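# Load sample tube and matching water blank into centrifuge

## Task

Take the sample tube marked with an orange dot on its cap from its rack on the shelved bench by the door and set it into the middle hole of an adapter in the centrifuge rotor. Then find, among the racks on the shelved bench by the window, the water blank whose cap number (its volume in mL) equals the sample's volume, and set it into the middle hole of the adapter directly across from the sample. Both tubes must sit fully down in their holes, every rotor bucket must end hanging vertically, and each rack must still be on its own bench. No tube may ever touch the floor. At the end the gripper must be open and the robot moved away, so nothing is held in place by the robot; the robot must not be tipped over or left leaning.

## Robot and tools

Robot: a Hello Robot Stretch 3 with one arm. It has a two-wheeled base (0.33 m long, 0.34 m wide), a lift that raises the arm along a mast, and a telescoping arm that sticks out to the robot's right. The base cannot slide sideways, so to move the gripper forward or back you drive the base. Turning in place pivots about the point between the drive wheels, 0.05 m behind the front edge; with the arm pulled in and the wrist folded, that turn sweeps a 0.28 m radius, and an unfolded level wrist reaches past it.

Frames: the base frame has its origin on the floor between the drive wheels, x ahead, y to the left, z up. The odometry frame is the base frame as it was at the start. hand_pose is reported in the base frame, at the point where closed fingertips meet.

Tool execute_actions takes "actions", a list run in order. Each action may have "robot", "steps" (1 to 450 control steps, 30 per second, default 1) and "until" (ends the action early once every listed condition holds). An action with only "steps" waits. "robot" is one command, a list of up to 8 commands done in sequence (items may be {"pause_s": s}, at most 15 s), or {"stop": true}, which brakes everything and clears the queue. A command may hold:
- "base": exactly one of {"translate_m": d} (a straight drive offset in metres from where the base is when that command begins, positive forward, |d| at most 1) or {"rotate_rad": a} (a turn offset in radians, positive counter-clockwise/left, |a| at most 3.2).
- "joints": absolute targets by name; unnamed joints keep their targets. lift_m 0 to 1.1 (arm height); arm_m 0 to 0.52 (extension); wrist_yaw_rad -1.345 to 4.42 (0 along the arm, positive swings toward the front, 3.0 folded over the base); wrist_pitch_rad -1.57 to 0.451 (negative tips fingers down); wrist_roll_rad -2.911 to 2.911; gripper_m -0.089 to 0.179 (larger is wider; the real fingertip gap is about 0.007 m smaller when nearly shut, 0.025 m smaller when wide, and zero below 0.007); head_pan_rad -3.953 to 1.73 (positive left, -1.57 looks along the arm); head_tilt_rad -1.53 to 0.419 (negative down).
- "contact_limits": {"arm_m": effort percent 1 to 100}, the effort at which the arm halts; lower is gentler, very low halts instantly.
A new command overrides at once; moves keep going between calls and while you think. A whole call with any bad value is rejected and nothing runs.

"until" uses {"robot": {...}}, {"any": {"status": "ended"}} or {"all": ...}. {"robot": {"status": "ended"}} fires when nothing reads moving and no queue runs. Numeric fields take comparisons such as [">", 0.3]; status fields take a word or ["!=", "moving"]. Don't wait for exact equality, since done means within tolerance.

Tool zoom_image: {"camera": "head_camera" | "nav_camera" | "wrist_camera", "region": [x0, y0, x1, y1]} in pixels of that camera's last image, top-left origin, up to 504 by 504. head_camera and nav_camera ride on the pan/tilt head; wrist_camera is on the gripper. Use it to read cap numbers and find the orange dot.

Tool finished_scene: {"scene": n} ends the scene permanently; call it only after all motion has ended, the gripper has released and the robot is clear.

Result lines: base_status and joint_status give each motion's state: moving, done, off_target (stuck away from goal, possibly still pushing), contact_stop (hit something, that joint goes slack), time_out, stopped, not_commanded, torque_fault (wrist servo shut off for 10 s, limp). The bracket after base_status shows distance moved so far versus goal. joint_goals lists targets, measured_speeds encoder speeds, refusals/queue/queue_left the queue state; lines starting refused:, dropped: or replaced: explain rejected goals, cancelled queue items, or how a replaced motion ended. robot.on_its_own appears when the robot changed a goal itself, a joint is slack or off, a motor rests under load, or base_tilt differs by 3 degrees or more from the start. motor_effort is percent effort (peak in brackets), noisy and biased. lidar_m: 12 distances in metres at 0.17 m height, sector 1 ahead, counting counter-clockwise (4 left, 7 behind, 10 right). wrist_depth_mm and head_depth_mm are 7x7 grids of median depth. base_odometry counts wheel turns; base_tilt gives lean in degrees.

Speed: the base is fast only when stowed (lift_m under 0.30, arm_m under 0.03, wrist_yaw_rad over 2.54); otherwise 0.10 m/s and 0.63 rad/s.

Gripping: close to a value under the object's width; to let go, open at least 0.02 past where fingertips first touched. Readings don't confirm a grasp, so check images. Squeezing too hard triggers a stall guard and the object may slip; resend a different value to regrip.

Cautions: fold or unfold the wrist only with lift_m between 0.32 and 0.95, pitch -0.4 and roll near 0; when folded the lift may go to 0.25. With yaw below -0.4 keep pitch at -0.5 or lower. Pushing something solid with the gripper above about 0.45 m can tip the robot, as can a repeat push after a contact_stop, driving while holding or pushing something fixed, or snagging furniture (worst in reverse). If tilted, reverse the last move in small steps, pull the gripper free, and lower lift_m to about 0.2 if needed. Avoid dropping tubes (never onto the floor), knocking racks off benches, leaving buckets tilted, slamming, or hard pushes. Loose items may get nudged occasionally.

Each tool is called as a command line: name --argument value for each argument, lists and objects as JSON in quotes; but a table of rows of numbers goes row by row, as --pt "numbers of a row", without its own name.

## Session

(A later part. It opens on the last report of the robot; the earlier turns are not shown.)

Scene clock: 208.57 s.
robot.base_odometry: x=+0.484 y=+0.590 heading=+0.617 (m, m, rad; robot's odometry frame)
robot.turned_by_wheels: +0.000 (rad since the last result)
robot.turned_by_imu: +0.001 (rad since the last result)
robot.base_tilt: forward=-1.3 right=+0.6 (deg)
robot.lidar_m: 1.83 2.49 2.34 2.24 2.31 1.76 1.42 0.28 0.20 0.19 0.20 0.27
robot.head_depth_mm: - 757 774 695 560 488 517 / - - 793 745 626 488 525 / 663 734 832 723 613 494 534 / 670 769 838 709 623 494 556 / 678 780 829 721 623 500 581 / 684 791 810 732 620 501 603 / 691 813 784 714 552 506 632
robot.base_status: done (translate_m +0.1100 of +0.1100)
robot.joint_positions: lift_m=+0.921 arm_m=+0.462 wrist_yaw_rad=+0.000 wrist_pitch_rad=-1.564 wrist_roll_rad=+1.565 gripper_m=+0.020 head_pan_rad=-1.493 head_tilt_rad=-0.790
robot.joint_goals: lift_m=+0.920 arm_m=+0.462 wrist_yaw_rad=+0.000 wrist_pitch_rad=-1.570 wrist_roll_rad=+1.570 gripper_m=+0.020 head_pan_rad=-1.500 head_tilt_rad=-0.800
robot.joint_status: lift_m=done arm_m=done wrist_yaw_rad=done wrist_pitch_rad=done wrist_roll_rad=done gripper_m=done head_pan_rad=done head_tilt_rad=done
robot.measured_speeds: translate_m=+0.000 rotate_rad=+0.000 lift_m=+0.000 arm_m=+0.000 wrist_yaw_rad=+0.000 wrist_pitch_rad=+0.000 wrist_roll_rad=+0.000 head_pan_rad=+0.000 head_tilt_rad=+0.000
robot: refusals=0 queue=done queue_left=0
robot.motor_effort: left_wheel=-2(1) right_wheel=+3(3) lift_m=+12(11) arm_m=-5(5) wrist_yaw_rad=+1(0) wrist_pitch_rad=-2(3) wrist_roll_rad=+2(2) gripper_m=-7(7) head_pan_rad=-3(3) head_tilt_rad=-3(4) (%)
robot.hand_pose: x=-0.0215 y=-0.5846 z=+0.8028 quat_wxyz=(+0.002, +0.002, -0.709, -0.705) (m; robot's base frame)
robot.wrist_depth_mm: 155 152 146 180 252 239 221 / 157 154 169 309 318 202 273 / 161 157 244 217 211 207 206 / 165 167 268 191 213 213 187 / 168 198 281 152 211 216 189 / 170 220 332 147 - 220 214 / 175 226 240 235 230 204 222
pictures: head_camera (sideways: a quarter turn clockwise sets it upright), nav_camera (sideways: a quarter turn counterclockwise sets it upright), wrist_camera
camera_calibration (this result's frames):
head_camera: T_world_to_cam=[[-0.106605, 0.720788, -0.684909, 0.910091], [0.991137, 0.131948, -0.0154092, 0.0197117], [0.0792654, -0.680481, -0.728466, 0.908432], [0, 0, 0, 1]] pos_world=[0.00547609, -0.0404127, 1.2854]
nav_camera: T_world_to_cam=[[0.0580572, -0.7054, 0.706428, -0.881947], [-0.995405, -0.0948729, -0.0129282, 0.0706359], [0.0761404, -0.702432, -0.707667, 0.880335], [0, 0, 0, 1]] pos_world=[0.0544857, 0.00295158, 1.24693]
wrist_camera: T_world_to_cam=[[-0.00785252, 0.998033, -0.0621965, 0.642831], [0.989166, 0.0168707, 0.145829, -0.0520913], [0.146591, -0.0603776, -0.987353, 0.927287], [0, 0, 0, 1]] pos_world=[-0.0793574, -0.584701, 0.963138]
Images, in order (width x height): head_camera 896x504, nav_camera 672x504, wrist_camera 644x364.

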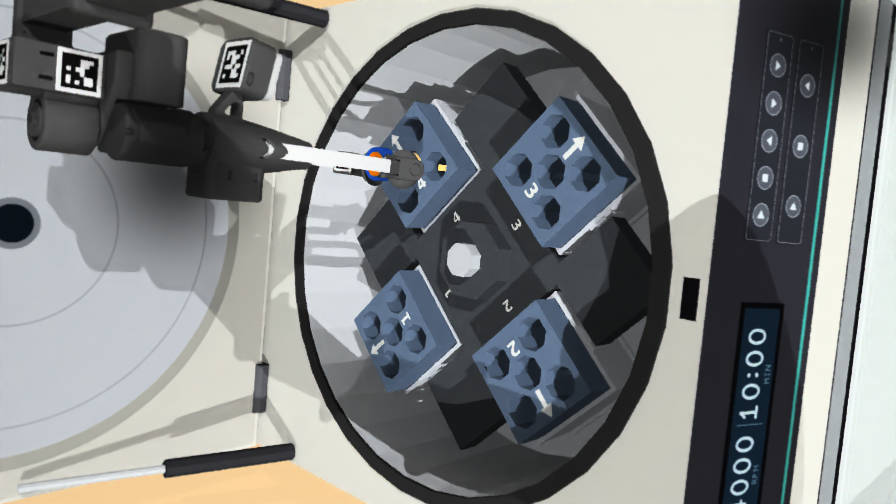

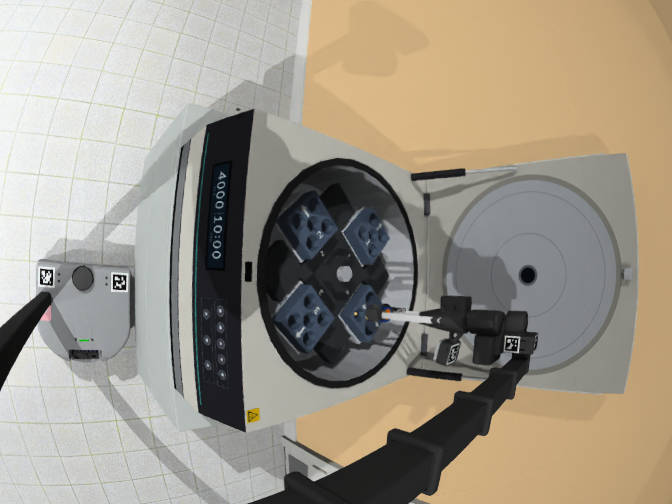

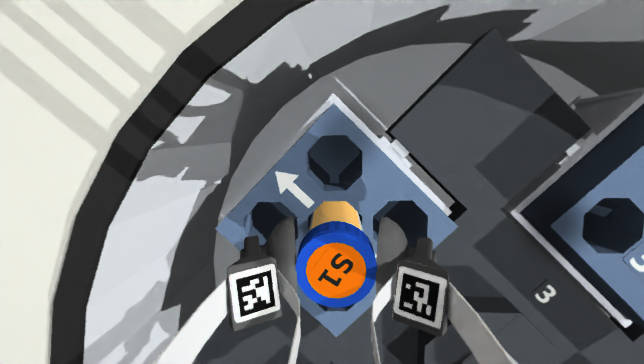

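execute_actions --actions '[{"robot":[{"joints":{"gripper_m":0.065}},{"joints":{"lift_m":1.0}}],"steps":450,"until":{"robot":{"status":"ended"}}}]'

Scene clock: 213.10 s.
robot.base_odometry: x=+0.484 y=+0.590 heading=+0.617 (m, m, rad; robot's odometry frame)
robot.turned_by_wheels: +0.000 (rad since the last result)
robot.turned_by_imu: +0.001 (rad since the last result)
robot.base_tilt: forward=-1.4 right=+0.7 (deg)
robot.lidar_m: 1.83 2.50 2.35 2.24 2.31 1.76 1.42 0.28 0.20 0.19 0.20 0.27
robot.head_depth_mm: 676 762 772 692 560 487 516 / - 770 802 743 628 489 523 / 655 775 834 722 613 494 536 / 671 771 840 708 623 494 557 / 678 781 828 724 623 499 580 / 686 789 807 732 622 501 604 / 690 812 784 714 552 506 631
robot.base_status: done (translate_m +0.1100 of +0.1100)
robot.joint_positions: lift_m=+0.999 arm_m=+0.462 wrist_yaw_rad=+0.000 wrist_pitch_rad=-1.564 wrist_roll_rad=+1.565 gripper_m=+0.065 head_pan_rad=-1.493 head_tilt_rad=-0.790
robot.joint_goals: lift_m=+1.000 arm_m=+0.462 wrist_yaw_rad=+0.000 wrist_pitch_rad=-1.570 wrist_roll_rad=+1.570 gripper_m=+0.065 head_pan_rad=-1.500 head_tilt_rad=-0.800
robot.joint_status: lift_m=done arm_m=done wrist_yaw_rad=done wrist_pitch_rad=done wrist_roll_rad=done gripper_m=done head_pan_rad=done head_tilt_rad=done
robot.measured_speeds: translate_m=+0.000 rotate_rad=+0.000 lift_m=+0.000 arm_m=+0.000 wrist_yaw_rad=+0.000 wrist_pitch_rad=+0.000 wrist_roll_rad=+0.000 head_pan_rad=+0.000 head_tilt_rad=+0.000
robot: refusals=0 queue=done queue_left=0
robot.motor_effort: left_wheel=-2(2) right_wheel=+2(3) lift_m=+32(32) arm_m=-5(5) wrist_yaw_rad=+0(0) wrist_pitch_rad=-3(2) wrist_roll_rad=+2(2) gripper_m=+0(79) head_pan_rad=-3(2) head_tilt_rad=-3(3) (%)
robot.hand_pose: x=-0.0215 y=-0.5846 z=+0.8818 quat_wxyz=(+0.002, +0.002, -0.709, -0.705) (m; robot's base frame)
robot.wrist_depth_mm: 232 229 226 221 251 255 221 / 236 235 231 317 374 357 287 / 242 240 244 354 286 282 270 / 247 244 301 270 294 287 262 / 243 251 333 280 295 294 264 / 241 257 - 312 308 299 295 / 241 264 347 318 313 306 301
pictures: head_camera (sideways: a quarter turn clockwise sets it upright), nav_camera (sideways: a quarter turn counterclockwise sets it upright), wrist_camera
camera_calibration (this result's frames):
head_camera: T_world_to_cam=[[-0.106605, 0.720788, -0.684909, 0.910091], [0.991137, 0.131948, -0.0154092, 0.0197117], [0.0792654, -0.680481, -0.728466, 0.908433], [0, 0, 0, 1]] pos_world=[0.0054761, -0.0404127, 1.2854]
nav_camera: T_world_to_cam=[[0.0580573, -0.7054, 0.706428, -0.881947], [-0.995405, -0.094873, -0.0129282, 0.0706359], [0.0761405, -0.702432, -0.707667, 0.880335], [0, 0, 0, 1]] pos_world=[0.0544857, 0.00295159, 1.24693]
wrist_camera: T_world_to_cam=[[-0.00785671, 0.998033, -0.0621967, 0.64774], [0.989166, 0.0168749, 0.145829, -0.0635989], [0.146592, -0.0603771, -0.987353, 1.00522], [0, 0, 0, 1]] pos_world=[-0.0793575, -0.5847, 1.04207]
Images, in order (width x height): head_camera 896x504, nav_camera 672x504, wrist_camera 644x364.

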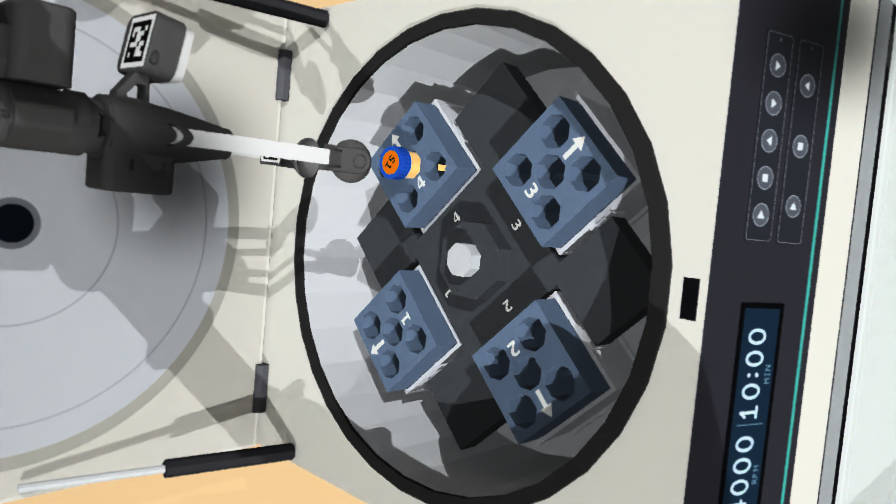

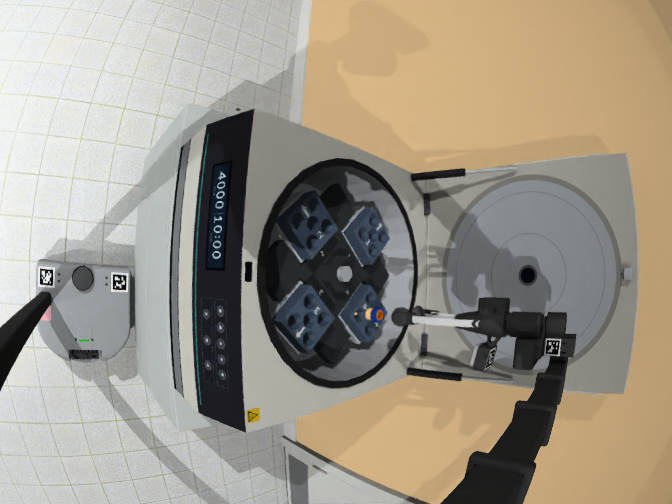

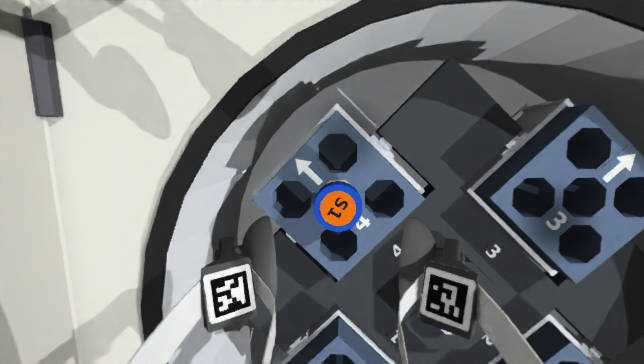

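execute_actions --actions '[{"robot":[{"joints":{"gripper_m":0.0}},{"joints":{"lift_m":0.89}},{"joints":{"lift_m":1.0}}],"steps":450,"until":{"robot":{"status":"ended"}}}]'

zoom_image --camera "head_camera" --region '[340,90,500,240]'

Scene clock: 219.57 s.
robot.base_odometry: x=+0.484 y=+0.590 heading=+0.617 (m, m, rad; robot's odometry frame)
robot.turned_by_wheels: +0.000 (rad since the last result)
robot.turned_by_imu: +0.005 (rad since the last result)
robot.base_tilt: forward=-1.2 right=+0.4 (deg)
robot.lidar_m: 1.83 2.50 2.33 2.23 2.31 1.67 1.42 0.28 0.20 0.19 0.20 0.27
robot.head_depth_mm: - 750 772 694 563 489 519 / - 753 797 742 626 491 528 / 667 736 837 724 615 496 543 / 675 774 843 712 627 498 566 / 682 786 828 727 628 503 590 / 689 795 811 738 621 504 615 / 708 858 800 712 553 511 644
robot.base_status: done (translate_m +0.1100 of +0.1100)
robot.joint_positions: lift_m=+0.929 arm_m=+0.462 wrist_yaw_rad=-0.002 wrist_pitch_rad=-1.582 wrist_roll_rad=+1.565 gripper_m=+0.000 head_pan_rad=-1.493 head_tilt_rad=-0.791
robot.joint_goals: lift_m=+0.929 arm_m=+0.462 wrist_yaw_rad=+0.000 wrist_pitch_rad=-1.570 wrist_roll_rad=+1.570 gripper_m=+0.000 head_pan_rad=-1.500 head_tilt_rad=-0.800
robot.joint_status: lift_m=contact_stop arm_m=done wrist_yaw_rad=done wrist_pitch_rad=done wrist_roll_rad=done gripper_m=done head_pan_rad=done head_tilt_rad=done
robot.measured_speeds: translate_m=+0.000 rotate_rad=-0.001 lift_m=-0.005 arm_m=-0.002 wrist_yaw_rad=-0.050 wrist_pitch_rad=-0.120 wrist_roll_rad=+0.000 head_pan_rad=+0.000 head_tilt_rad=-0.024
robot: refusals=0 queue=dropped queue_left=0
robot.on_its_own: lift_m is slack since a contact_stop, until your next command for it (your +0.890 is given up)
robot.motor_effort: left_wheel=+1(3) right_wheel=+0(2) lift_m=+10(33) arm_m=-4(5) wrist_yaw_rad=+5(5) wrist_pitch_rad=+7(7) wrist_roll_rad=+2(2) gripper_m=-3(79) head_pan_rad=-3(2) head_tilt_rad=-3(3) (%)
robot.hand_pose: x=-0.0215 y=-0.5800 z=+0.8114 quat_wxyz=(+0.001, +0.001, -0.703, -0.711) (m; robot's base frame)
robot.wrist_depth_mm: 164 162 158 209 273 252 226 / 168 165 195 334 329 217 266 / 172 169 269 216 224 220 212 / 175 187 258 202 227 226 196 / 179 216 308 183 234 231 204 / 183 235 250 - 235 234 223 / 188 240 253 249 246 220 237
pictures: head_camera (sideways: a quarter turn clockwise sets it upright), nav_camera (sideways: a quarter turn counterclockwise sets it upright), wrist_camera
dropped: robot: command 1 of its queue: lift_m: contact_stop
camera_calibration (this result's frames):
head_camera: T_world_to_cam=[[-0.106625, 0.721147, -0.684527, 0.909594], [0.991138, 0.131944, -0.0153805, 0.0196743], [0.079228, -0.680101, -0.728825, 0.9089], [0, 0, 0, 1]] pos_world=[0.00547496, -0.0404041, 1.28537]
nav_camera: T_world_to_cam=[[0.0580778, -0.70577, 0.706057, -0.881463], [-0.995407, -0.0948547, -0.0129374, 0.0706478], [0.0761036, -0.702062, -0.708037, 0.880817], [0, 0, 0, 1]] pos_world=[0.0544835, 0.00297977, 1.24693]
wrist_camera: T_world_to_cam=[[-0.00569459, 0.998997, -0.0444218, 0.624891], [0.989194, 0.0121357, 0.146109, -0.0564528], [0.146502, -0.0431097, -0.988271, 0.946792], [0, 0, 0, 1]] pos_world=[-0.0793053, -0.582763, 0.971694]
Images, in order (width x height): head_camera 896x504, nav_camera 672x504, wrist_camera 644x364.

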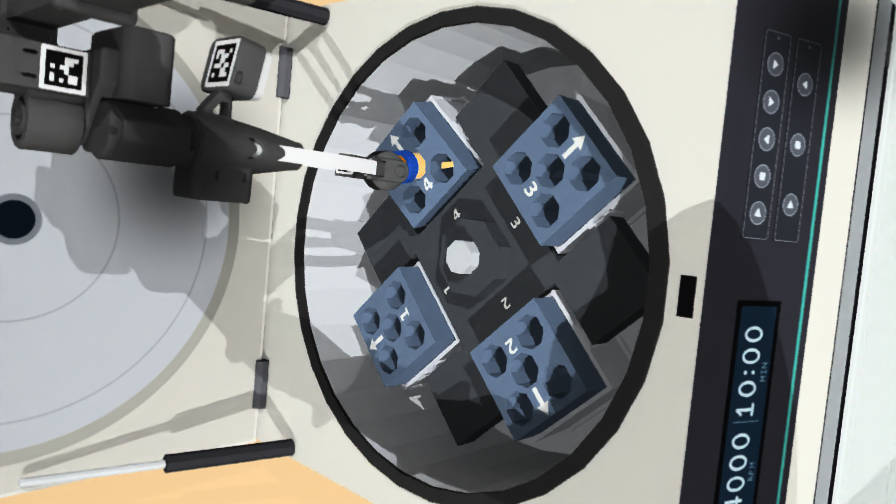

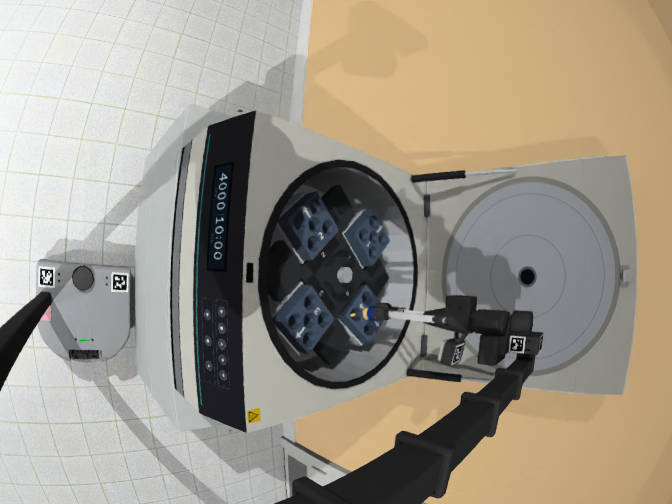

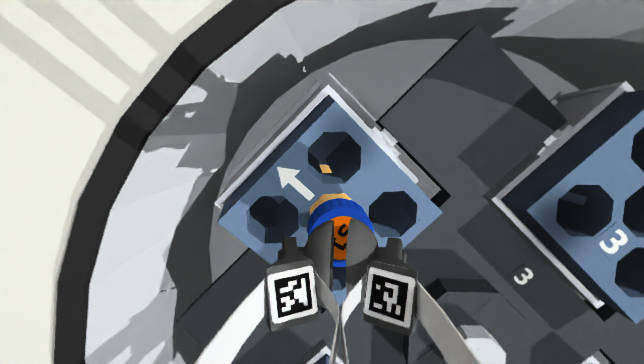

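Region (340, 90, 500, 240) of head_camera's 896x504 image, scaled by 3.150, with more detail than that image has; it fills the top 472 rows of this view, and the rest is white.

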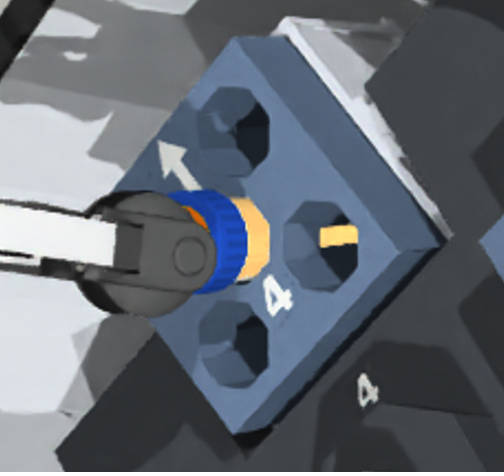

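execute_actions --actions '[{"robot":[{"joints":{"lift_m":1.1}},{"joints":{"arm_m":0,"gripper_m":0.1,"head_pan_rad":0.15,"head_tilt_rad":-0.45}},{"base":{"translate_m":0.5}}],"steps":450,"until":{"robot":{"status":"ended"}}}]'

Scene clock: 236.20 s.
robot.base_odometry: x=+0.892 y=+0.879 heading=+0.617 (m, m, rad; robot's odometry frame)
robot.turned_by_wheels: +0.000 (rad since the last result)
robot.turned_by_imu: +0.011 (rad since the last result)
robot.base_tilt: forward=-1.3 right=+0.6 (deg)
robot.lidar_m: 1.33 2.02 2.16 2.24 2.32 2.13 0.76 0.27 0.20 0.26 0.93 1.27
robot.head_depth_mm: 1697 1832 1986 2173 2074 1652 1362 / 1721 1877 2014 2204 2066 1628 1361 / 1757 1891 2054 2251 2046 1638 1357 / 1749 1893 1930 2240 2046 1621 1347 / 1791 1958 1621 2250 1981 1611 1347 / 1814 1975 1727 2347 2018 1606 1337 / 1846 2003 1598 2361 2016 1600 1333
robot.base_status: done (translate_m +0.5000 of +0.5000)
robot.joint_positions: lift_m=+1.098 arm_m=+0.000 wrist_yaw_rad=+0.000 wrist_pitch_rad=-1.569 wrist_roll_rad=+1.566 gripper_m=+0.100 head_pan_rad=+0.143 head_tilt_rad=-0.458
robot.joint_goals: lift_m=+1.100 arm_m=+0.000 wrist_yaw_rad=+0.000 wrist_pitch_rad=-1.570 wrist_roll_rad=+1.570 gripper_m=+0.100 head_pan_rad=+0.150 head_tilt_rad=-0.450
robot.joint_status: lift_m=done arm_m=done wrist_yaw_rad=done wrist_pitch_rad=done wrist_roll_rad=done gripper_m=done head_pan_rad=done head_tilt_rad=done
robot.measured_speeds: translate_m=+0.000 rotate_rad=+0.000 lift_m=+0.000 arm_m=+0.000 wrist_yaw_rad=+0.000 wrist_pitch_rad=+0.000 wrist_roll_rad=+0.000 head_pan_rad=+0.000 head_tilt_rad=+0.000
robot: refusals=0 queue=done queue_left=0
robot.motor_effort: left_wheel=-1(11) right_wheel=+0(25) lift_m=+31(35) arm_m=-5(5) wrist_yaw_rad=+0(4) wrist_pitch_rad=-1(5) wrist_roll_rad=+2(2) gripper_m=+0(81) head_pan_rad=+2(37) head_tilt_rad=+3(17) (%)
robot.hand_pose: x=-0.0215 y=-0.1215 z=+0.9805 quat_wxyz=(+0.002, +0.001, -0.708, -0.707) (m; robot's base frame)
robot.wrist_depth_mm: 333 329 369 - - - - / 597 587 577 685 - - - / 620 602 596 690 - - - / 922 - - - - - - / 919 - - - - - - / 901 - - - - - - / 916 - - - - - -
pictures: head_camera (sideways: a quarter turn clockwise sets it upright), nav_camera (sideways: a quarter turn counterclockwise sets it upright), wrist_camera
camera_calibration (this result's frames):
head_camera: T_world_to_cam=[[-0.451773, -0.115934, -0.884568, 1.17247], [-0.188398, 0.981557, -0.0324258, 0.0490711], [0.872013, 0.152001, -0.465283, 0.561222], [0, 0, 0, 1]] pos_world=[0.0495437, 0.00245685, 1.29985]
nav_camera: T_world_to_cam=[[0.433671, 0.0656349, 0.898677, -1.13488], [0.16285, -0.986629, -0.00652764, 0.055242], [0.886233, 0.149181, -0.438561, 0.525298], [0, 0, 0, 1]] pos_world=[0.0176305, 0.0506264, 1.25062]
wrist_camera: T_world_to_cam=[[-0.00735035, 0.998313, -0.0576028, 0.187188], [0.989174, 0.0157019, 0.145907, -0.086018], [0.146565, -0.0559068, -0.98762, 1.13143], [0, 0, 0, 1]] pos_world=[-0.0793659, -0.122267, 1.14076]
Images, in order (width x height): head_camera 896x504, nav_camera 672x504, wrist_camera 644x364.

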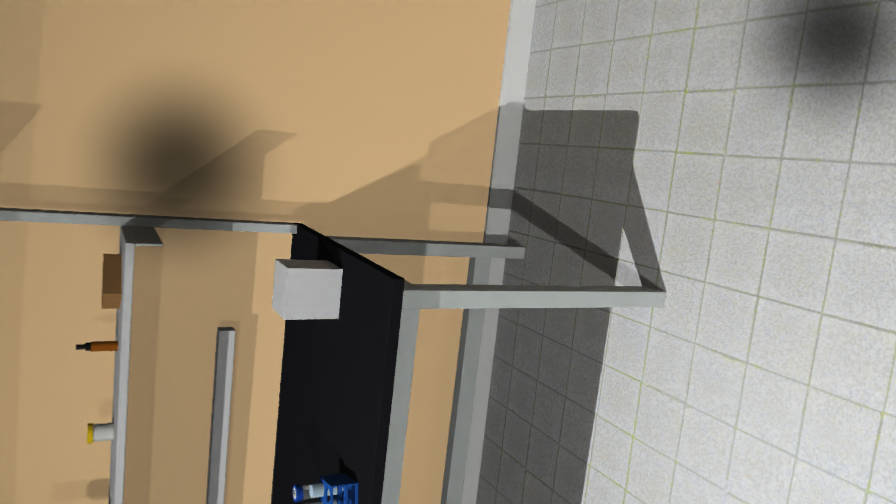

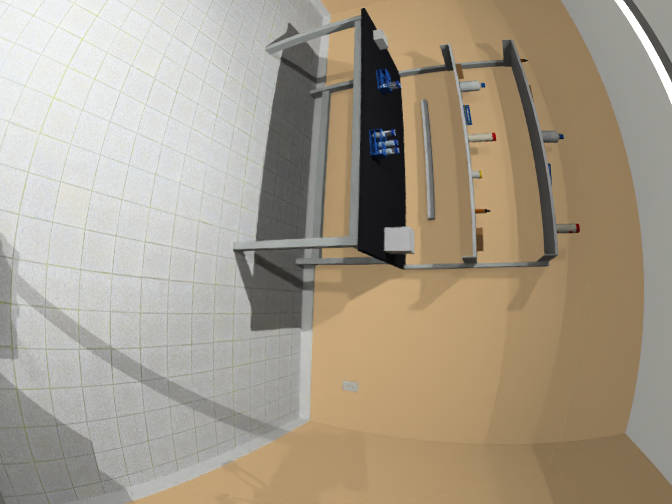

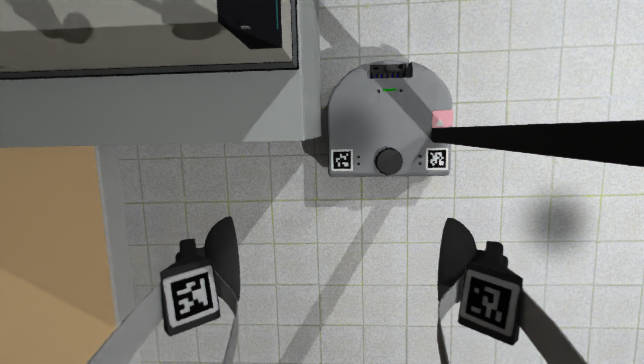

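execute_actions --actions '[{"robot":[{"base":{"translate_m":1.0}},{"base":{"rotate_rad":1.57}},{"base":{"translate_m":0.6},"joints":{"head_pan_rad":-1.1,"head_tilt_rad":-0.75}}],"steps":450,"until":{"robot":{"status":"ended"}}},{"steps":450,"until":{"robot":{"status":"ended"}}}]'

Scene clock: 263.07 s.
robot.base_odometry: x=+1.361 y=+1.947 heading=+2.187 (m, m, rad; robot's odometry frame)
robot.turned_by_wheels: +1.570 (rad since the last result)
robot.turned_by_imu: +1.584 (rad since the last result)
robot.base_tilt: forward=-1.3 right=+0.6 (deg)
robot.lidar_m: 1.15 1.85 2.33 2.99 1.34 1.51 1.49 0.42 0.40 0.94 0.98 1.15
robot.head_depth_mm: 910 1009 943 759 654 - 1136 / 947 1067 939 758 636 558 1151 / 989 1099 933 756 602 556 1170 / 1029 1144 934 753 591 578 1170 / 1084 1190 926 752 603 1274 1172 / 1140 1210 927 749 630 1329 1157 / 1247 1201 893 745 672 1325 1163
robot.base_status: done (translate_m +0.6000 of +0.6000)
robot.joint_positions: lift_m=+1.098 arm_m=+0.000 wrist_yaw_rad=+0.000 wrist_pitch_rad=-1.569 wrist_roll_rad=+1.566 gripper_m=+0.100 head_pan_rad=-1.093 head_tilt_rad=-0.741
robot.joint_goals: lift_m=+1.100 arm_m=+0.000 wrist_yaw_rad=+0.000 wrist_pitch_rad=-1.570 wrist_roll_rad=+1.570 gripper_m=+0.100 head_pan_rad=-1.100 head_tilt_rad=-0.750
robot.joint_status: lift_m=done arm_m=done wrist_yaw_rad=done wrist_pitch_rad=done wrist_roll_rad=done gripper_m=done head_pan_rad=done head_tilt_rad=done
robot.measured_speeds: translate_m=+0.000 rotate_rad=+0.000 lift_m=+0.000 arm_m=+0.000 wrist_yaw_rad=+0.000 wrist_pitch_rad=+0.000 wrist_roll_rad=+0.000 head_pan_rad=+0.000 head_tilt_rad=+0.000
robot: refusals=0 queue=done queue_left=0
robot.motor_effort: left_wheel=-2(5) right_wheel=+2(6) lift_m=+31(31) arm_m=-5(6) wrist_yaw_rad=-1(0) wrist_pitch_rad=-1(1) wrist_roll_rad=+2(2) gripper_m=+0(0) head_pan_rad=-3(37) head_tilt_rad=-3(15) (%)
robot.hand_pose: x=-0.0215 y=-0.1215 z=+0.9805 quat_wxyz=(+0.002, +0.001, -0.708, -0.707) (m; robot's base frame)
robot.wrist_depth_mm: 376 370 614 - - - - / 385 378 - - - - - / 393 388 - - - - - / 404 400 - - - - - / 415 406 - - - - - / 424 418 - - - - - / 433 420 - - - - -
pictures: head_camera (sideways: a quarter turn clockwise sets it upright), nav_camera (sideways: a quarter turn counterclockwise sets it upright), wrist_camera
camera_calibration (this result's frames):
head_camera: T_world_to_cam=[[-0.363048, 0.591289, -0.720121, 0.957543], [0.861729, 0.507046, -0.0181057, 0.0240128], [0.354428, -0.627122, -0.693613, 0.861425], [0, 0, 0, 1]] pos_world=[0.021628, -0.0381416, 1.28748]
nav_camera: T_world_to_cam=[[0.311861, -0.595111, 0.740666, -0.928115], [-0.879441, -0.475855, -0.0120466, 0.0687817], [0.359618, -0.647615, -0.671766, 0.831911], [0, 0, 0, 1]] pos_world=[0.0507622, 0.0191568, 1.2471]
wrist_camera: T_world_to_cam=[[-0.00735022, 0.998313, -0.0576028, 0.187194], [0.989174, 0.0157018, 0.145907, -0.0860179], [0.146565, -0.0559068, -0.98762, 1.13143], [0, 0, 0, 1]] pos_world=[-0.0793659, -0.122272, 1.14076]
Images, in order (width x height): head_camera 896x504, nav_camera 672x504, wrist_camera 644x364.

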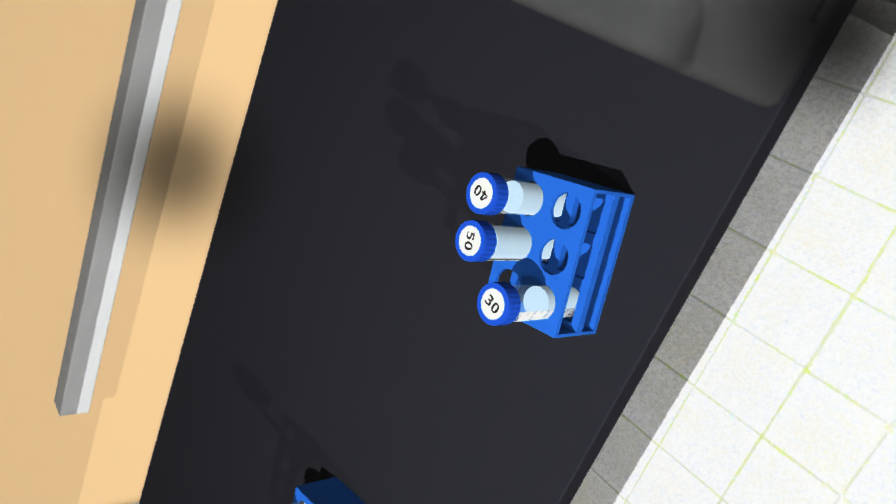

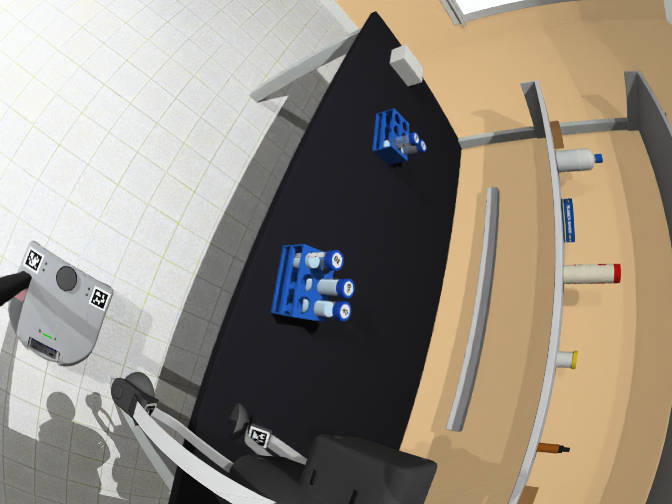

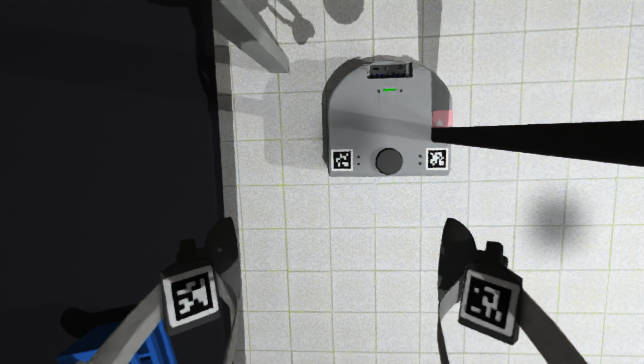

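execute_actions --actions '[{"robot":[{"base":{"translate_m":0.23},"joints":{"arm_m":0.27,"head_tilt_rad":-0.9,"head_pan_rad":-1.4}},{"joints":{"lift_m":1.03}}],"steps":450,"until":{"robot":{"status":"ended"}}}]'

Scene clock: 276.27 s.
robot.base_odometry: x=+1.228 y=+2.135 heading=+2.187 (m, m, rad; robot's odometry frame)
robot.turned_by_wheels: +0.000 (rad since the last result)
robot.turned_by_imu: +0.001 (rad since the last result)
robot.base_tilt: forward=-1.2 right=+0.8 (deg)
robot.lidar_m: 2.03 1.65 1.99 2.95 1.48 1.51 1.72 0.58 0.98 0.95 0.98 0.93
robot.head_depth_mm: - - 762 628 564 1211 1130 / 927 864 769 556 555 1231 1130 / 964 911 762 626 556 1264 1123 / 985 909 757 652 581 1247 1143 / 1010 911 756 649 589 1252 1128 / 1017 908 754 648 590 1246 1123 / 1032 898 753 648 600 1249 1120
robot.base_status: done (translate_m +0.2300 of +0.2300)
robot.joint_positions: lift_m=+1.031 arm_m=+0.270 wrist_yaw_rad=+0.000 wrist_pitch_rad=-1.568 wrist_roll_rad=+1.566 gripper_m=+0.100 head_pan_rad=-1.393 head_tilt_rad=-0.889
robot.joint_goals: lift_m=+1.030 arm_m=+0.270 wrist_yaw_rad=+0.000 wrist_pitch_rad=-1.570 wrist_roll_rad=+1.570 gripper_m=+0.100 head_pan_rad=-1.400 head_tilt_rad=-0.900
robot.joint_status: lift_m=done arm_m=done wrist_yaw_rad=done wrist_pitch_rad=done wrist_roll_rad=done gripper_m=done head_pan_rad=done head_tilt_rad=done
robot.measured_speeds: translate_m=+0.000 rotate_rad=+0.000 lift_m=+0.000 arm_m=+0.000 wrist_yaw_rad=+0.000 wrist_pitch_rad=+0.000 wrist_roll_rad=+0.000 head_pan_rad=+0.000 head_tilt_rad=+0.000
robot: refusals=0 queue=done queue_left=0
robot.motor_effort: left_wheel=-2(3) right_wheel=+2(7) lift_m=+12(27) arm_m=+4(5) wrist_yaw_rad=+0(0) wrist_pitch_rad=-1(1) wrist_roll_rad=+2(2) gripper_m=+0(0) head_pan_rad=-4(25) head_tilt_rad=-4(12) (%)
robot.hand_pose: x=-0.0215 y=-0.3908 z=+0.9130 quat_wxyz=(+0.002, +0.001, -0.708, -0.707) (m; robot's base frame)
robot.wrist_depth_mm: 308 304 299 294 291 962 975 / 316 312 307 301 297 292 - / 324 317 313 248 300 299 - / 331 325 320 202 285 - - / 339 334 325 197 254 - - / 349 340 332 326 233 - - / 355 348 341 336 332 - -
pictures: head_camera (sideways: a quarter turn clockwise sets it upright), nav_camera (sideways: a quarter turn counterclockwise sets it upright), wrist_camera
camera_calibration (this result's frames):
head_camera: T_world_to_cam=[[-0.189366, 0.769518, -0.609904, 0.812865], [0.972782, 0.23151, -0.00993636, 0.012697], [0.133553, -0.595185, -0.792413, 0.991256], [0, 0, 0, 1]] pos_world=[0.00919234, -0.0384731, 1.28138]
nav_camera: T_world_to_cam=[[0.139915, -0.761235, 0.633202, -0.787027], [-0.981193, -0.192476, -0.0145859, 0.0727056], [0.13298, -0.619252, -0.773849, 0.966055], [0, 0, 0, 1]] pos_world=[0.0529898, 0.0131131, 1.24699]
wrist_camera: T_world_to_cam=[[-0.00713154, 0.998291, -0.0580046, 0.452541], [0.989177, 0.0155438, 0.145901, -0.0719995], [0.146553, -0.0563363, -0.987597, 1.04951], [0, 0, 0, 1]] pos_world=[-0.0793609, -0.391523, 1.07325]
Images, in order (width x height): head_camera 896x504, nav_camera 672x504, wrist_camera 644x364.

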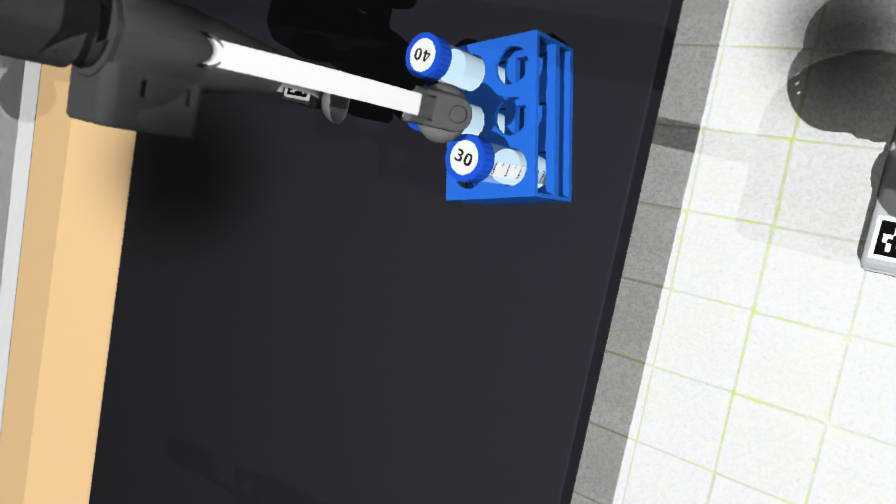

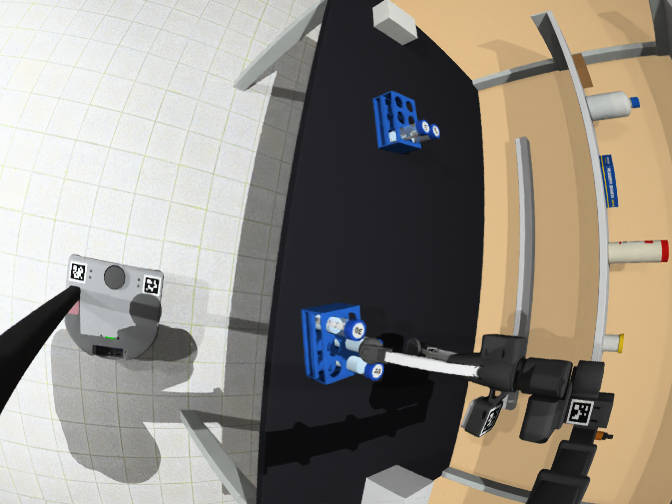

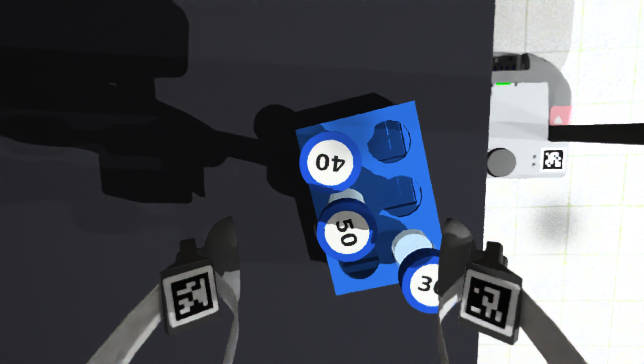

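zoom_image --camera "nav_camera" --region '[360,80,460,170]'

Region (360, 80, 460, 170) of nav_camera's 672x504 image, scaled by 5.040, with more detail than that image has; it fills the top 454 rows of this view, and the rest is white.

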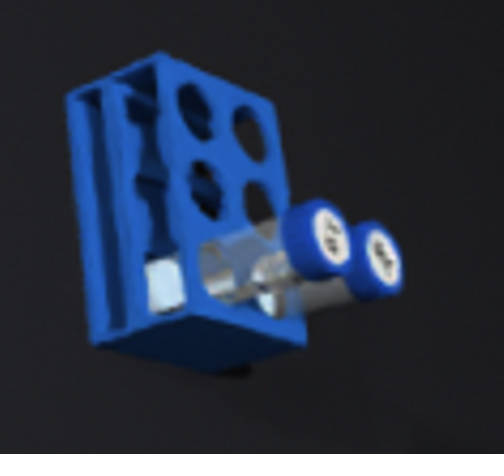

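execute_actions --actions '[{"robot":[{"joints":{"wrist_roll_rad":0.94,"gripper_m":0.072}},{"joints":{"lift_m":1.005}}],"steps":450,"until":{"robot":{"status":"ended"}}}]'

Scene clock: 288.27 s.
robot.base_odometry: x=+1.228 y=+2.135 heading=+2.187 (m, m, rad; robot's odometry frame)
robot.turned_by_wheels: +0.000 (rad since the last result)
robot.turned_by_imu: +0.001 (rad since the last result)
robot.base_tilt: forward=-1.2 right=+0.8 (deg)
robot.lidar_m: 2.04 1.66 2.00 2.95 1.48 1.52 1.72 0.58 0.98 0.94 0.98 0.93
robot.head_depth_mm: - - 745 636 562 1217 1130 / 949 - 754 557 554 1231 1131 / 971 910 759 626 554 1251 1125 / 988 911 761 653 581 1250 1141 / 1010 907 759 650 589 1249 1122 / 1021 906 757 648 591 1247 1125 / 1027 901 754 647 601 1241 1121
robot.base_status: done (translate_m +0.2300 of +0.2300)
robot.joint_positions: lift_m=+1.006 arm_m=+0.270 wrist_yaw_rad=+0.000 wrist_pitch_rad=-1.568 wrist_roll_rad=+0.947 gripper_m=+0.072 head_pan_rad=-1.393 head_tilt_rad=-0.889
robot.joint_goals: lift_m=+1.005 arm_m=+0.270 wrist_yaw_rad=+0.000 wrist_pitch_rad=-1.570 wrist_roll_rad=+0.940 gripper_m=+0.072 head_pan_rad=-1.400 head_tilt_rad=-0.900
robot.joint_status: lift_m=done arm_m=done wrist_yaw_rad=done wrist_pitch_rad=done wrist_roll_rad=done gripper_m=done head_pan_rad=done head_tilt_rad=done
robot.measured_speeds: translate_m=+0.000 rotate_rad=+0.000 lift_m=+0.000 arm_m=+0.000 wrist_yaw_rad=+0.000 wrist_pitch_rad=+0.000 wrist_roll_rad=+0.000 head_pan_rad=+0.000 head_tilt_rad=+0.000
robot: refusals=0 queue=done queue_left=0
robot.motor_effort: left_wheel=-2(2) right_wheel=+3(2) lift_m=+12(12) arm_m=+5(5) wrist_yaw_rad=+0(0) wrist_pitch_rad=-1(1) wrist_roll_rad=-3(5) gripper_m=+0(79) head_pan_rad=-3(3) head_tilt_rad=-4(4) (%)
robot.hand_pose: x=-0.0216 y=-0.3909 z=+0.8880 quat_wxyz=(+0.218, +0.217, -0.673, -0.672) (m; robot's base frame)
robot.wrist_depth_mm: 286 281 276 272 269 265 261 / 290 286 282 277 274 268 264 / 297 292 287 283 276 274 956 / 302 297 293 285 165 279 - / 311 306 300 211 228 285 - / 318 313 - 239 229 - - / 323 318 315 308 178 - -
pictures: head_camera (sideways: a quarter turn clockwise sets it upright), nav_camera (sideways: a quarter turn counterclockwise sets it upright), wrist_camera
camera_calibration (this result's frames):
head_camera: T_world_to_cam=[[-0.189366, 0.769518, -0.609904, 0.812865], [0.972782, 0.23151, -0.00993635, 0.012697], [0.133553, -0.595185, -0.792413, 0.991256], [0, 0, 0, 1]] pos_world=[0.00919234, -0.0384731, 1.28138]
nav_camera: T_world_to_cam=[[0.139915, -0.761235, 0.633202, -0.787027], [-0.981193, -0.192476, -0.0145859, 0.0727056], [0.13298, -0.619252, -0.773849, 0.966055], [0, 0, 0, 1]] pos_world=[0.0529898, 0.0131131, 1.24699]
wrist_camera: T_world_to_cam=[[-0.585419, 0.808709, -0.057224, 0.363865], [0.79656, 0.586891, 0.145089, 0.151645], [0.150919, 0.0393558, -0.987762, 1.06248], [0, 0, 0, 1]] pos_world=[-0.0681291, -0.425075, 1.04829]
Images, in order (width x height): head_camera 896x504, nav_camera 672x504, wrist_camera 644x364.

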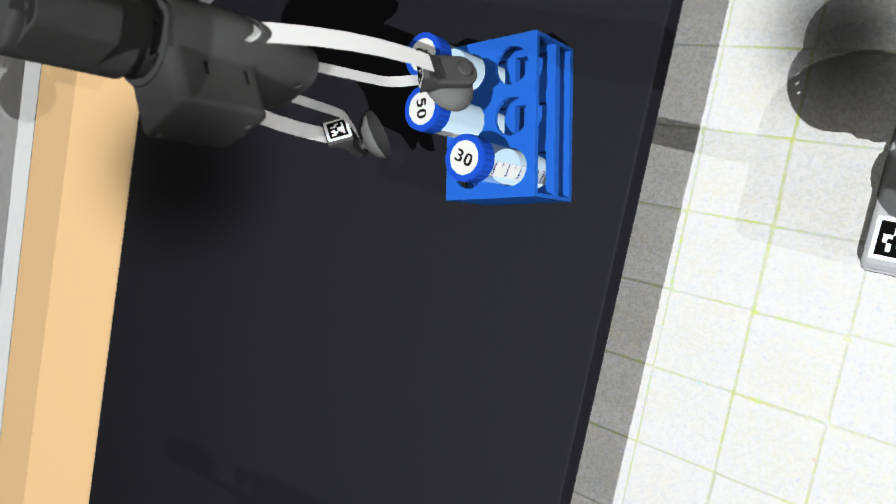

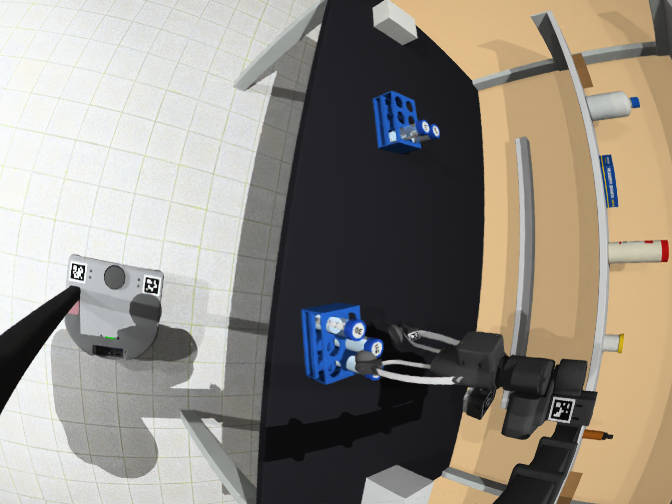

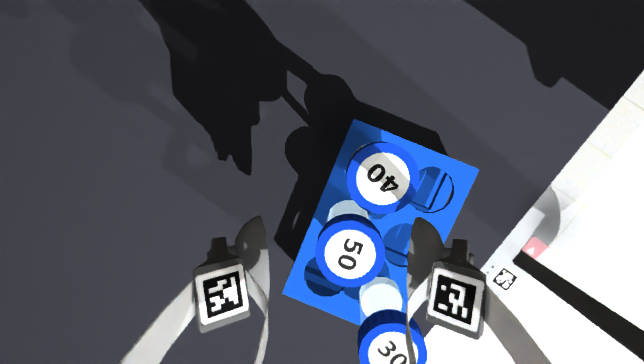

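execute_actions --actions '[{"robot":[{"joints":{"lift_m":0.98}},{"joints":{"gripper_m":0.02}},{"pause_s":0.5},{"joints":{"lift_m":1.1}},{"joints":{"wrist_roll_rad":1.57}}],"steps":300,"until":{"robot":{"status":"ended"}}}]'

Scene clock: 297.43 s.
robot.base_odometry: x=+1.228 y=+2.135 heading=+2.187 (m, m, rad; robot's odometry frame)
robot.turned_by_wheels: +0.000 (rad since the last result)
robot.turned_by_imu: +0.001 (rad since the last result)
robot.base_tilt: forward=-1.3 right=+0.7 (deg)
robot.lidar_m: 2.04 1.65 2.00 2.95 1.48 1.52 1.72 0.58 0.98 0.94 0.98 0.93
robot.head_depth_mm: - 890 763 631 564 1219 1130 / 964 916 743 578 559 1229 1129 / 965 909 760 627 559 1248 1130 / 985 909 759 650 580 1250 1141 / 1006 906 758 651 591 1248 1122 / 1018 905 753 649 590 1246 1122 / 1035 902 753 648 600 1243 1124
robot.base_status: done (translate_m +0.2300 of +0.2300)
robot.joint_positions: lift_m=+1.098 arm_m=+0.270 wrist_yaw_rad=+0.000 wrist_pitch_rad=-1.569 wrist_roll_rad=+1.563 gripper_m=+0.020 head_pan_rad=-1.393 head_tilt_rad=-0.889
robot.joint_goals: lift_m=+1.100 arm_m=+0.270 wrist_yaw_rad=+0.000 wrist_pitch_rad=-1.570 wrist_roll_rad=+1.570 gripper_m=+0.020 head_pan_rad=-1.400 head_tilt_rad=-0.900
robot.joint_status: lift_m=done arm_m=done wrist_yaw_rad=done wrist_pitch_rad=done wrist_roll_rad=done gripper_m=done head_pan_rad=done head_tilt_rad=done
robot.measured_speeds: translate_m=+0.000 rotate_rad=+0.000 lift_m=+0.000 arm_m=+0.000 wrist_yaw_rad=+0.000 wrist_pitch_rad=+0.000 wrist_roll_rad=+0.000 head_pan_rad=+0.000 head_tilt_rad=+0.000
robot: refusals=0 queue=done queue_left=0
robot.motor_effort: left_wheel=-2(1) right_wheel=+2(3) lift_m=+31(35) arm_m=+4(4) wrist_yaw_rad=+0(0) wrist_pitch_rad=-1(1) wrist_roll_rad=+3(1) gripper_m=-6(82) head_pan_rad=-3(4) head_tilt_rad=-4(4) (%)
robot.hand_pose: x=-0.0215 y=-0.3907 z=+0.9805 quat_wxyz=(+0.003, +0.002, -0.708, -0.707) (m; robot's base frame)
robot.wrist_depth_mm: 376 370 366 362 353 - - / 385 380 372 365 358 - - / 394 389 382 370 368 - - / 402 396 391 374 372 - - / 415 407 397 175 327 - - / 418 417 410 144 - - - / 436 424 417 412 401 - -
pictures: head_camera (sideways: a quarter turn clockwise sets it upright), nav_camera (sideways: a quarter turn counterclockwise sets it upright), wrist_camera
camera_calibration (this result's frames):
head_camera: T_world_to_cam=[[-0.189366, 0.769518, -0.609904, 0.812865], [0.972782, 0.23151, -0.00993636, 0.012697], [0.133553, -0.595185, -0.792413, 0.991256], [0, 0, 0, 1]] pos_world=[0.00919234, -0.0384731, 1.28138]
nav_camera: T_world_to_cam=[[0.139915, -0.761235, 0.633202, -0.787027], [-0.981193, -0.192476, -0.0145859, 0.0727056], [0.13298, -0.619252, -0.773849, 0.966055], [0, 0, 0, 1]] pos_world=[0.0529898, 0.0131131, 1.24699]
wrist_camera: T_world_to_cam=[[-0.00965014, 0.998298, -0.0575083, 0.455795], [0.989135, 0.0179666, 0.145905, -0.0809083], [0.14669, -0.0554755, -0.987626, 1.11655], [0, 0, 0, 1]] pos_world=[-0.0793587, -0.391625, 1.14075]
Images, in order (width x height): head_camera 896x504, nav_camera 672x504, wrist_camera 644x364.

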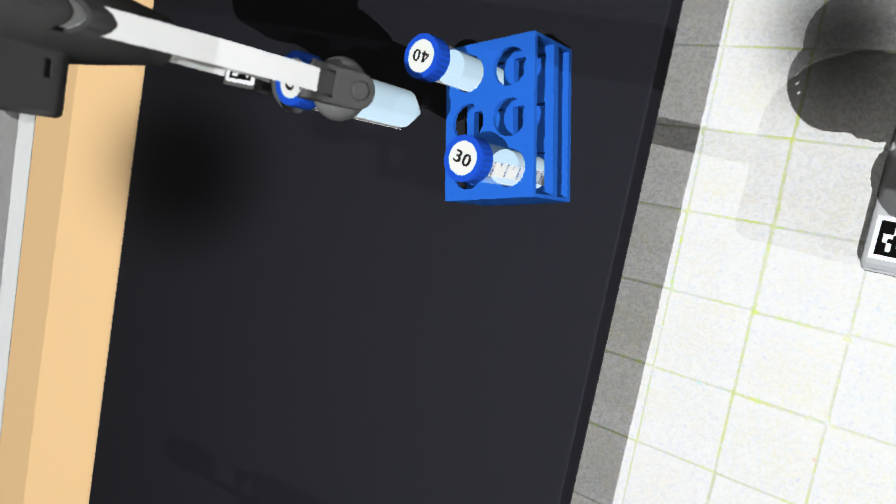

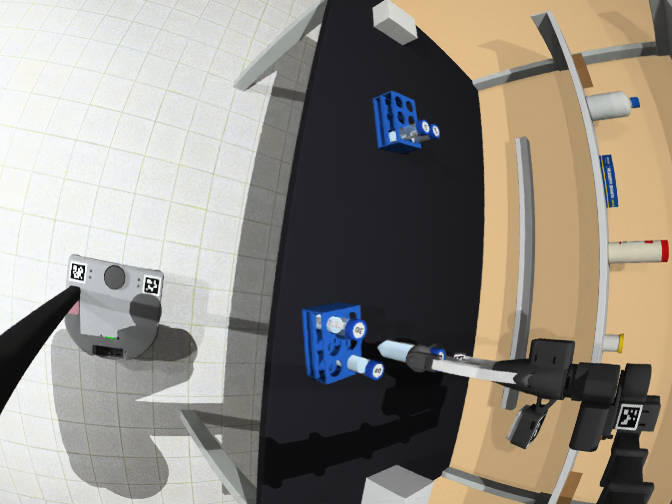

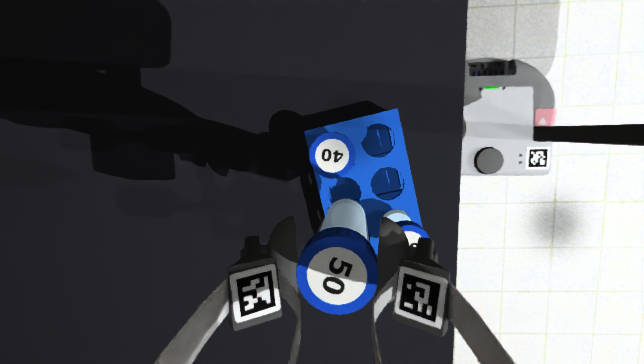

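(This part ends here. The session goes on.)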